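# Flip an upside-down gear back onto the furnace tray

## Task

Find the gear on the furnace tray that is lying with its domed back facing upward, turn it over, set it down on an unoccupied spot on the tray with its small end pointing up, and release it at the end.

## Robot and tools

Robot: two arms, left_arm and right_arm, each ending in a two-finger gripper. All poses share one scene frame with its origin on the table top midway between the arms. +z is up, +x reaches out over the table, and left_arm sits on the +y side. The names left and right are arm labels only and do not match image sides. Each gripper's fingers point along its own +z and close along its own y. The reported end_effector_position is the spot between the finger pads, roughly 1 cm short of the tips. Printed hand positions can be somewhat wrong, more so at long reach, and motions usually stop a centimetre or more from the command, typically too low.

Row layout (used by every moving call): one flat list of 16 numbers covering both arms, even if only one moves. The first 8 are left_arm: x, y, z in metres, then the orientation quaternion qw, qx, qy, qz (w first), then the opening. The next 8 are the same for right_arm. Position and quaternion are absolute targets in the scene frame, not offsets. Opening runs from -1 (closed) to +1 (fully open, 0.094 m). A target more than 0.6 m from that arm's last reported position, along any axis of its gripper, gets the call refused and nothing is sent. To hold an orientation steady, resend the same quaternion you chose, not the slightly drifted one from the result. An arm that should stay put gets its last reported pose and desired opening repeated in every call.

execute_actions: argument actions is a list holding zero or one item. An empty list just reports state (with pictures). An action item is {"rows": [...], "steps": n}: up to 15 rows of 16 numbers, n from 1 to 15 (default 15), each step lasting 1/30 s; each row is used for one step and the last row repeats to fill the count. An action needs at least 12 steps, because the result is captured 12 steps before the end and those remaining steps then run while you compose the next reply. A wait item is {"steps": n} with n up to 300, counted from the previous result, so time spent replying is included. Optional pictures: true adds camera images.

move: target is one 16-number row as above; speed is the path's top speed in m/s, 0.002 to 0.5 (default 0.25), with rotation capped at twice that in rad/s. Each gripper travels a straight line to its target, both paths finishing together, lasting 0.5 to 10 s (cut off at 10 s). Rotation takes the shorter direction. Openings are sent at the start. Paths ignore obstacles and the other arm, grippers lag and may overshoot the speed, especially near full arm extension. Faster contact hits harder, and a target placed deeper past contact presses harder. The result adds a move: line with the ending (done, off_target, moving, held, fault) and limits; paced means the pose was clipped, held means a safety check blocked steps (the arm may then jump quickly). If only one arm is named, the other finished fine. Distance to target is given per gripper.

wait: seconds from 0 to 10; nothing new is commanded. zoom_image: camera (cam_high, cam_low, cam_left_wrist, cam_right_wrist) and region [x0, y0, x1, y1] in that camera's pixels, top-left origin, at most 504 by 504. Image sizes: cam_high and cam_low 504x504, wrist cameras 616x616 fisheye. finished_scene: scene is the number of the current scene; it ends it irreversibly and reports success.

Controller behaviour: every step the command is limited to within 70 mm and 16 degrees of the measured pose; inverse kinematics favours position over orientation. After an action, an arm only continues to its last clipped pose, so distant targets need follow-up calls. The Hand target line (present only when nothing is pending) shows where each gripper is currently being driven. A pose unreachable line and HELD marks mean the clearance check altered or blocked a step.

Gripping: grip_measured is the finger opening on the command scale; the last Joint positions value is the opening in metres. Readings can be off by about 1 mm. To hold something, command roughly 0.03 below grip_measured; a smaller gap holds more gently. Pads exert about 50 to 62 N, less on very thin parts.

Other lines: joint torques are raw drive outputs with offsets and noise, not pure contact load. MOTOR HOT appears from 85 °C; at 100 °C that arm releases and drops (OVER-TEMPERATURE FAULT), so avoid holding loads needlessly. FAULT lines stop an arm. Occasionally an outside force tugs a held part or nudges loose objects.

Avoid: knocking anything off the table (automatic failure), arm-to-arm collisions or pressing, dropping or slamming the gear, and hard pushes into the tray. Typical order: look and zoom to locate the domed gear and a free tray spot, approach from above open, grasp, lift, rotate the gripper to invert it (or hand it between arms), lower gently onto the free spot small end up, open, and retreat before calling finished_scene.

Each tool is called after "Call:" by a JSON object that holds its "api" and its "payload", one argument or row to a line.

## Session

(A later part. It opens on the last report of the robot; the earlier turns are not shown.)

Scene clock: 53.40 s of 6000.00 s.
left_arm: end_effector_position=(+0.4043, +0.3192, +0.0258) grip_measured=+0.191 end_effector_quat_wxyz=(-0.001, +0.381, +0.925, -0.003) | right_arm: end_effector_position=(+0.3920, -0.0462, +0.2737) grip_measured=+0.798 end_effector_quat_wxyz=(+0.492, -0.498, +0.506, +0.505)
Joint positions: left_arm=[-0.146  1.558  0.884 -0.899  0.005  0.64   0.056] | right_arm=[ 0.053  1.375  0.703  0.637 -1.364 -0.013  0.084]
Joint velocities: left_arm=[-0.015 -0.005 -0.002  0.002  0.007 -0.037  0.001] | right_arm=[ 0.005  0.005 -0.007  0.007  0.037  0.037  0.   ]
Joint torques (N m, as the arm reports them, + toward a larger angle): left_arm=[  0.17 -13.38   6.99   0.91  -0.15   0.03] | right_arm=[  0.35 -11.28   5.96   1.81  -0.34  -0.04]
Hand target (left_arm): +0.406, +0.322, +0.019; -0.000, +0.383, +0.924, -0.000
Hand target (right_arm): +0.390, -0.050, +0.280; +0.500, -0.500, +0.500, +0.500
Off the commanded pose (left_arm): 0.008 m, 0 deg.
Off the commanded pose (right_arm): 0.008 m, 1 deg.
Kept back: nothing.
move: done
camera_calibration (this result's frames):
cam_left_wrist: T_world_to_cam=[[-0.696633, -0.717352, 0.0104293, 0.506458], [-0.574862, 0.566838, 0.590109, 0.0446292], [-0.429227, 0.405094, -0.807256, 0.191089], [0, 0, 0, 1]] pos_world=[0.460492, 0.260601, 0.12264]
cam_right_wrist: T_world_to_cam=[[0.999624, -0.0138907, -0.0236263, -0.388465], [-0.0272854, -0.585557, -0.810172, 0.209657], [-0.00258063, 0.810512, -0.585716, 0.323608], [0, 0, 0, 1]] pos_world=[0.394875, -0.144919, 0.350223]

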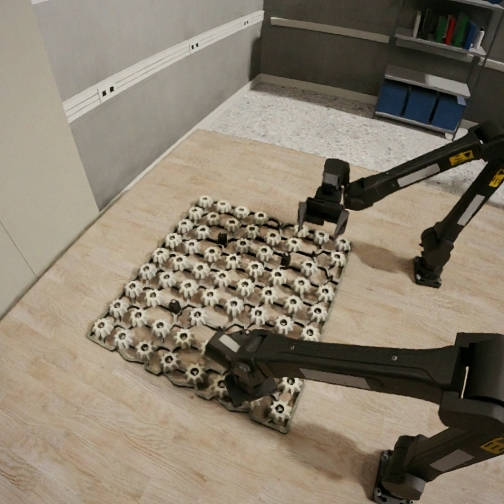

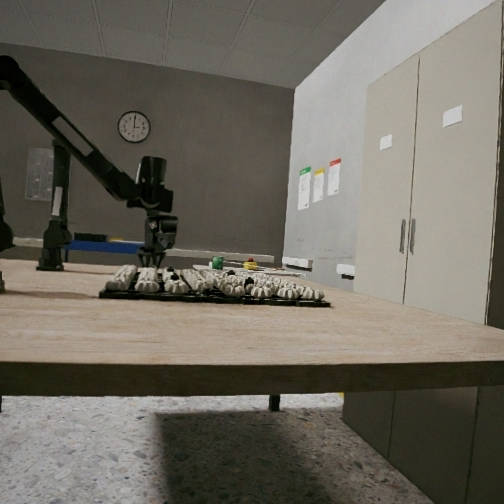

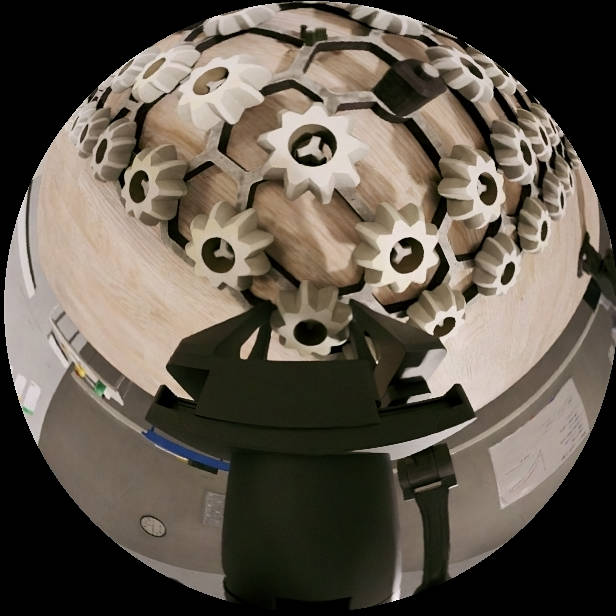

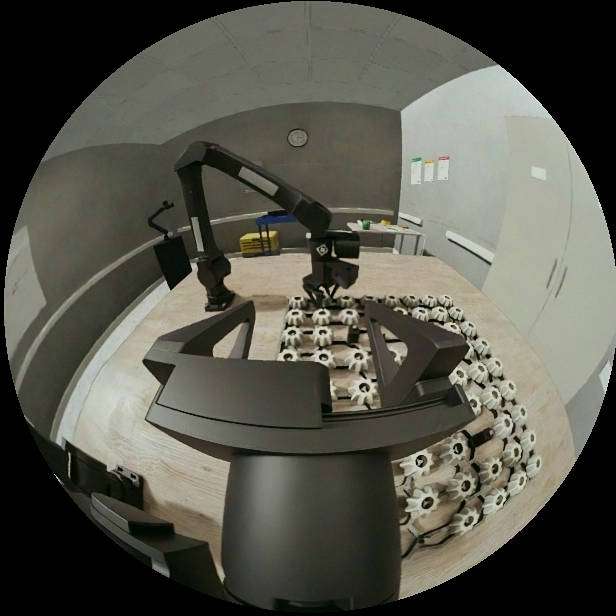

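Peg is visible in the bore. A bit lower, then release.

Call:
{"api": "move", "payload": {
  "target": [0.405,0.322,0.014,0,0.383,0.924,0,0.05,0.39,-0.05,0.28,0.5,-0.5,0.5,0.5,0.8],
  "speed": 0.015
}}

Call:
{"api": "move", "payload": {
  "target": [0.405,0.322,0.02,0,0.383,0.924,0,0.42,0.39,-0.05,0.28,0.5,-0.5,0.5,0.5,0.8],
  "speed": 0.015
}}

Call:
{"api": "move", "payload": {
  "target": [0.405,0.322,0.12,0,0.383,0.924,0,0.42,0.39,-0.05,0.28,0.5,-0.5,0.5,0.5,0.8],
  "speed": 0.1
}}

Scene clock: 54.97 s of 6000.00 s.
left_arm: end_effector_position=(+0.4031, +0.3193, +0.0209) grip_measured=+0.191 end_effector_quat_wxyz=(-0.000, +0.381, +0.925, -0.003) | right_arm: end_effector_position=(+0.3920, -0.0462, +0.2737) grip_measured=+0.798 end_effector_quat_wxyz=(+0.492, -0.498, +0.506, +0.505)
Joint positions: left_arm=[-0.146  1.564  0.874 -0.883  0.005  0.64   0.056] | right_arm=[ 0.053  1.375  0.703  0.637 -1.364 -0.013  0.084]
Joint velocities: left_arm=[-0.005 -0.005 -0.017 -0.012  0.022  0.022  0.   ] | right_arm=[ 0.005 -0.015  0.002  0.022 -0.037 -0.125  0.   ]
Joint torques (N m, as the arm reports them, + toward a larger angle): left_arm=[  0.3  -13.74   6.9    0.97  -0.14   0.02] | right_arm=[ -0.09 -11.46   5.93   1.87  -0.31  -0.05]
Hand target (left_arm): +0.404, +0.322, +0.014; -0.000, +0.383, +0.924, -0.000
Hand target (right_arm): +0.390, -0.050, +0.280; +0.500, -0.500, +0.500, +0.500
Off the commanded pose (left_arm): 0.008 m, 0 deg.
Off the commanded pose (right_arm): 0.008 m, 1 deg.
Kept back: nothing.
move: done
camera_calibration (this result's frames):
cam_left_wrist: T_world_to_cam=[[-0.696645, -0.71735, 0.00975666, 0.505809], [-0.57553, 0.566934, 0.589365, 0.0469787], [-0.428312, 0.404963, -0.807808, 0.186235], [0, 0, 0, 1]] pos_world=[0.459174, 0.26079, 0.117819]
cam_right_wrist: T_world_to_cam=[[0.999624, -0.0138907, -0.0236263, -0.388465], [-0.0272854, -0.585557, -0.810172, 0.209657], [-0.00258063, 0.810512, -0.585716, 0.323608], [0, 0, 0, 1]] pos_world=[0.394875, -0.144919, 0.350223]

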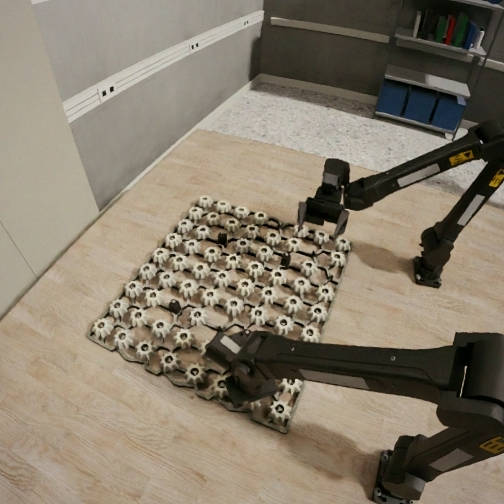

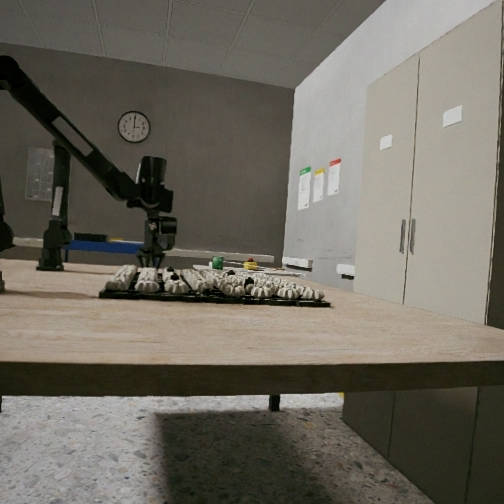

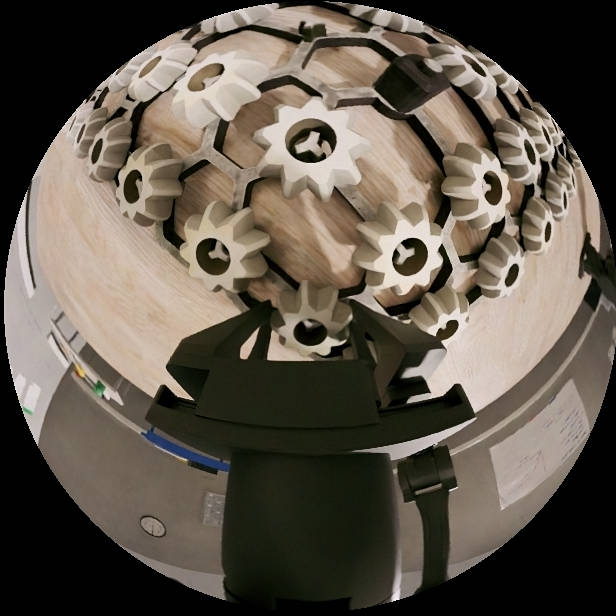

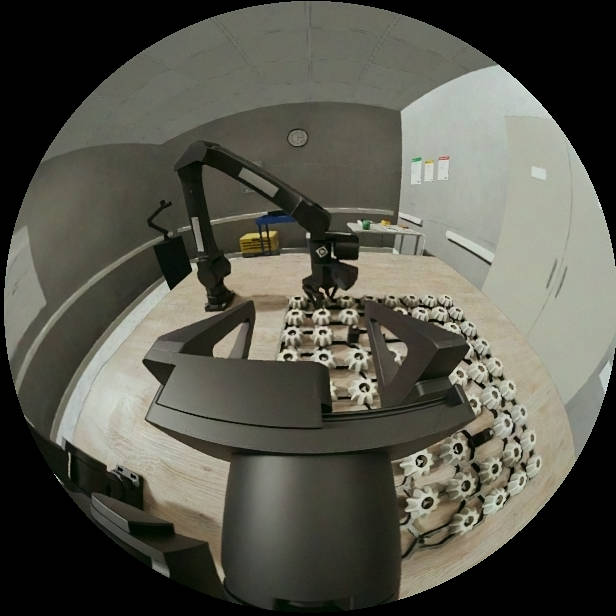

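Scene clock: 55.93 s of 6000.00 s.
left_arm: end_effector_position=(+0.4031, +0.3193, +0.0209) grip_measured=+0.419 end_effector_quat_wxyz=(-0.000, +0.381, +0.925, -0.003) | right_arm: end_effector_position=(+0.3920, -0.0462, +0.2737) grip_measured=+0.798 end_effector_quat_wxyz=(+0.492, -0.498, +0.506, +0.505)
Joint positions: left_arm=[-0.146  1.564  0.874 -0.883  0.005  0.64   0.067] | right_arm=[ 0.053  1.375  0.703  0.637 -1.364 -0.013  0.084]
Joint velocities: left_arm=[-0.005 -0.005 -0.002 -0.022  0.022 -0.022 -0.002] | right_arm=[-0.005 -0.015  0.007 -0.007 -0.022  0.022 -0.001]
Joint torques (N m, as the arm reports them, + toward a larger angle): left_arm=[  0.28 -14.43   7.54   0.3   -0.14   0.02] | right_arm=[  0.52 -11.55   6.06   1.97  -0.33  -0.03]
Hand target (left_arm): +0.405, +0.322, +0.020; +0.000, +0.383, +0.924, -0.000
Hand target (right_arm): +0.390, -0.050, +0.280; +0.500, -0.500, +0.500, +0.500
Off the commanded pose (left_arm): 0.003 m, 0 deg.
Off the commanded pose (right_arm): 0.008 m, 1 deg.
Kept back: nothing.
move: done
camera_calibration (this result's frames):
cam_left_wrist: T_world_to_cam=[[-0.696645, -0.71735, 0.00975666, 0.505809], [-0.57553, 0.566934, 0.589365, 0.0469787], [-0.428312, 0.404963, -0.807808, 0.186235], [0, 0, 0, 1]] pos_world=[0.459174, 0.26079, 0.117819]
cam_right_wrist: T_world_to_cam=[[0.999624, -0.0138907, -0.0236263, -0.388465], [-0.0272854, -0.585557, -0.810172, 0.209657], [-0.00258063, 0.810512, -0.585716, 0.323608], [0, 0, 0, 1]] pos_world=[0.394875, -0.144919, 0.350223]

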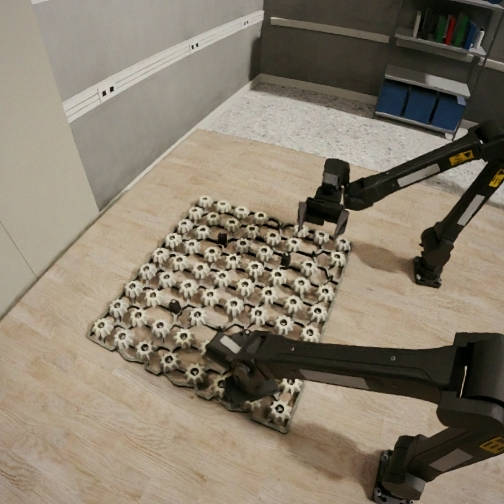

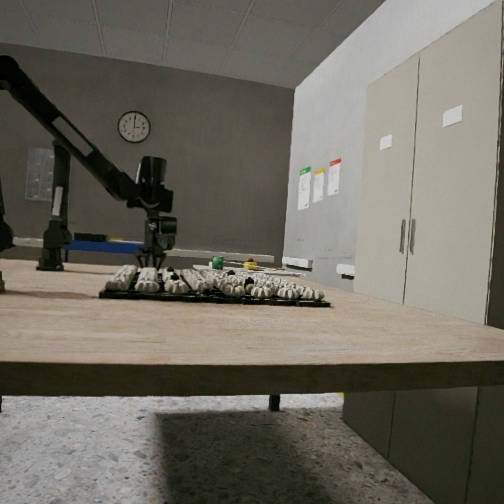

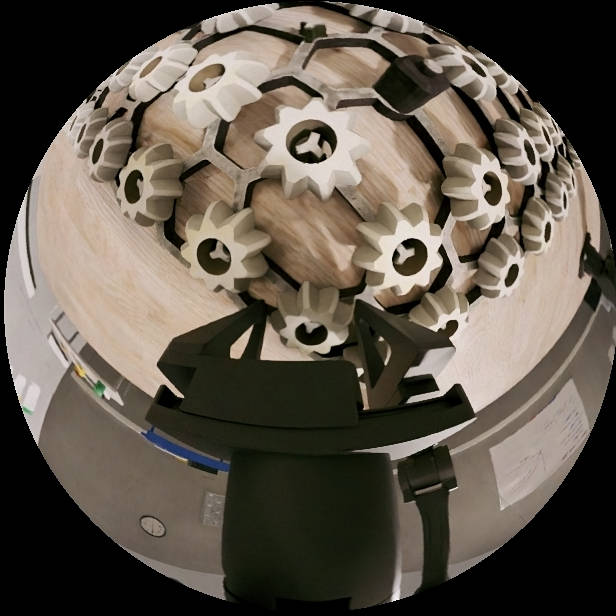

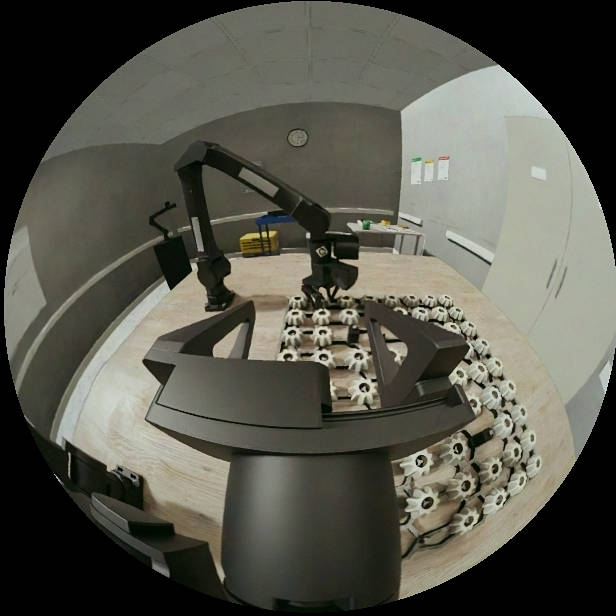

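Scene clock: 57.30 s of 6000.00 s.
left_arm: end_effector_position=(+0.3910, +0.3218, +0.0987) grip_measured=+0.419 end_effector_quat_wxyz=(-0.019, +0.381, +0.924, -0.005) | right_arm: end_effector_position=(+0.3920, -0.0462, +0.2737) grip_measured=+0.798 end_effector_quat_wxyz=(+0.492, -0.498, +0.506, +0.505)
Joint positions: left_arm=[-0.146  1.433  0.97  -1.147  0.001  0.64   0.067] | right_arm=[ 0.053  1.375  0.703  0.637 -1.364 -0.013  0.084]
Joint velocities: left_arm=[ 0.005 -0.015  0.012 -0.002  0.022 -0.007 -0.001] | right_arm=[-0.024 -0.024  0.007 -0.027 -0.022 -0.051 -0.001]
Joint torques (N m, as the arm reports them, + toward a larger angle): left_arm=[  0.26 -15.16  12.24  -0.56   0.01   0.02] | right_arm=[  0.17 -11.24   6.01   1.87  -0.31  -0.04]
Hand target (left_arm): +0.407, +0.322, +0.119; +0.000, +0.383, +0.924, +0.000
Hand target (right_arm): +0.390, -0.050, +0.280; +0.500, -0.500, +0.500, +0.500
Off the commanded pose (left_arm): 0.026 m, 2 deg.
Off the commanded pose (right_arm): 0.008 m, 1 deg.
Kept back: nothing.
move: off_target (left_arm)
camera_calibration (this result's frames):
cam_left_wrist: T_world_to_cam=[[-0.69599, -0.717475, 0.0287737, 0.496324], [-0.553085, 0.561216, 0.615738, -0.0167261], [-0.457925, 0.412634, -0.787425, 0.250001], [0, 0, 0, 1]] pos_world=[0.450668, 0.262328, 0.192875]
cam_right_wrist: T_world_to_cam=[[0.999624, -0.0138907, -0.0236263, -0.388465], [-0.0272854, -0.585557, -0.810172, 0.209657], [-0.00258063, 0.810512, -0.585716, 0.323608], [0, 0, 0, 1]] pos_world=[0.394875, -0.144919, 0.350223]

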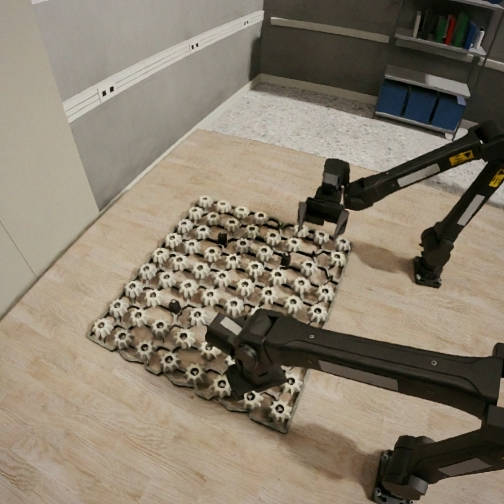

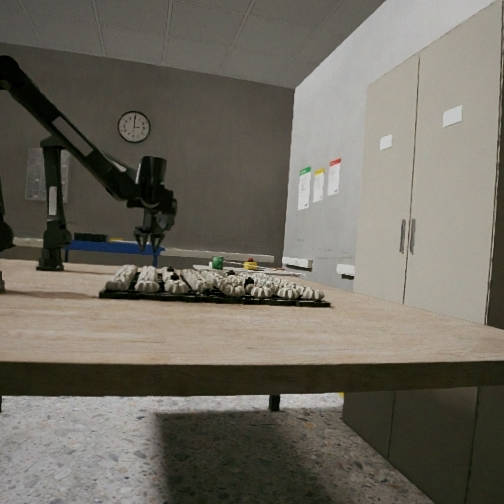

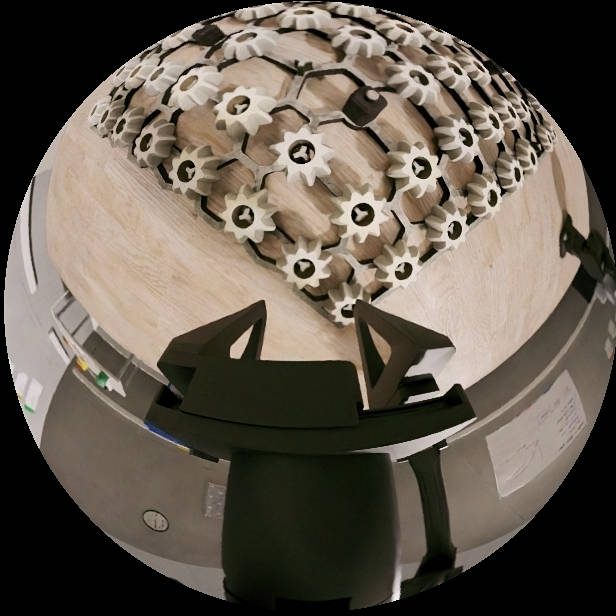

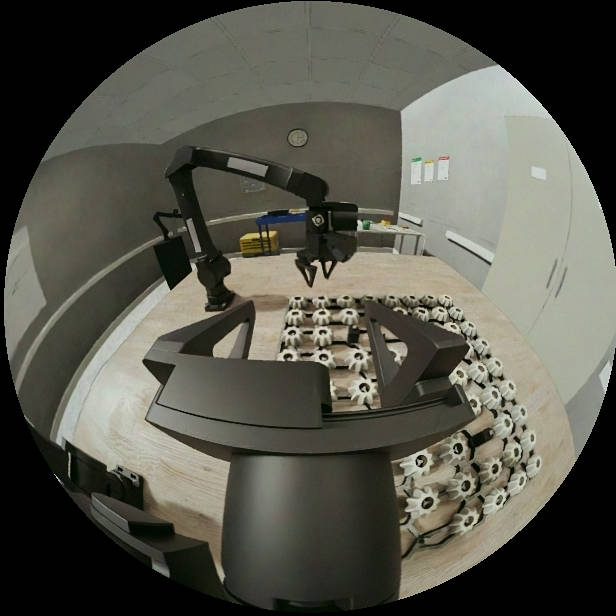

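Call:
{"api": "finished_scene", "payload": {
  "scene": 1
}}

The scene is finished: the task was done.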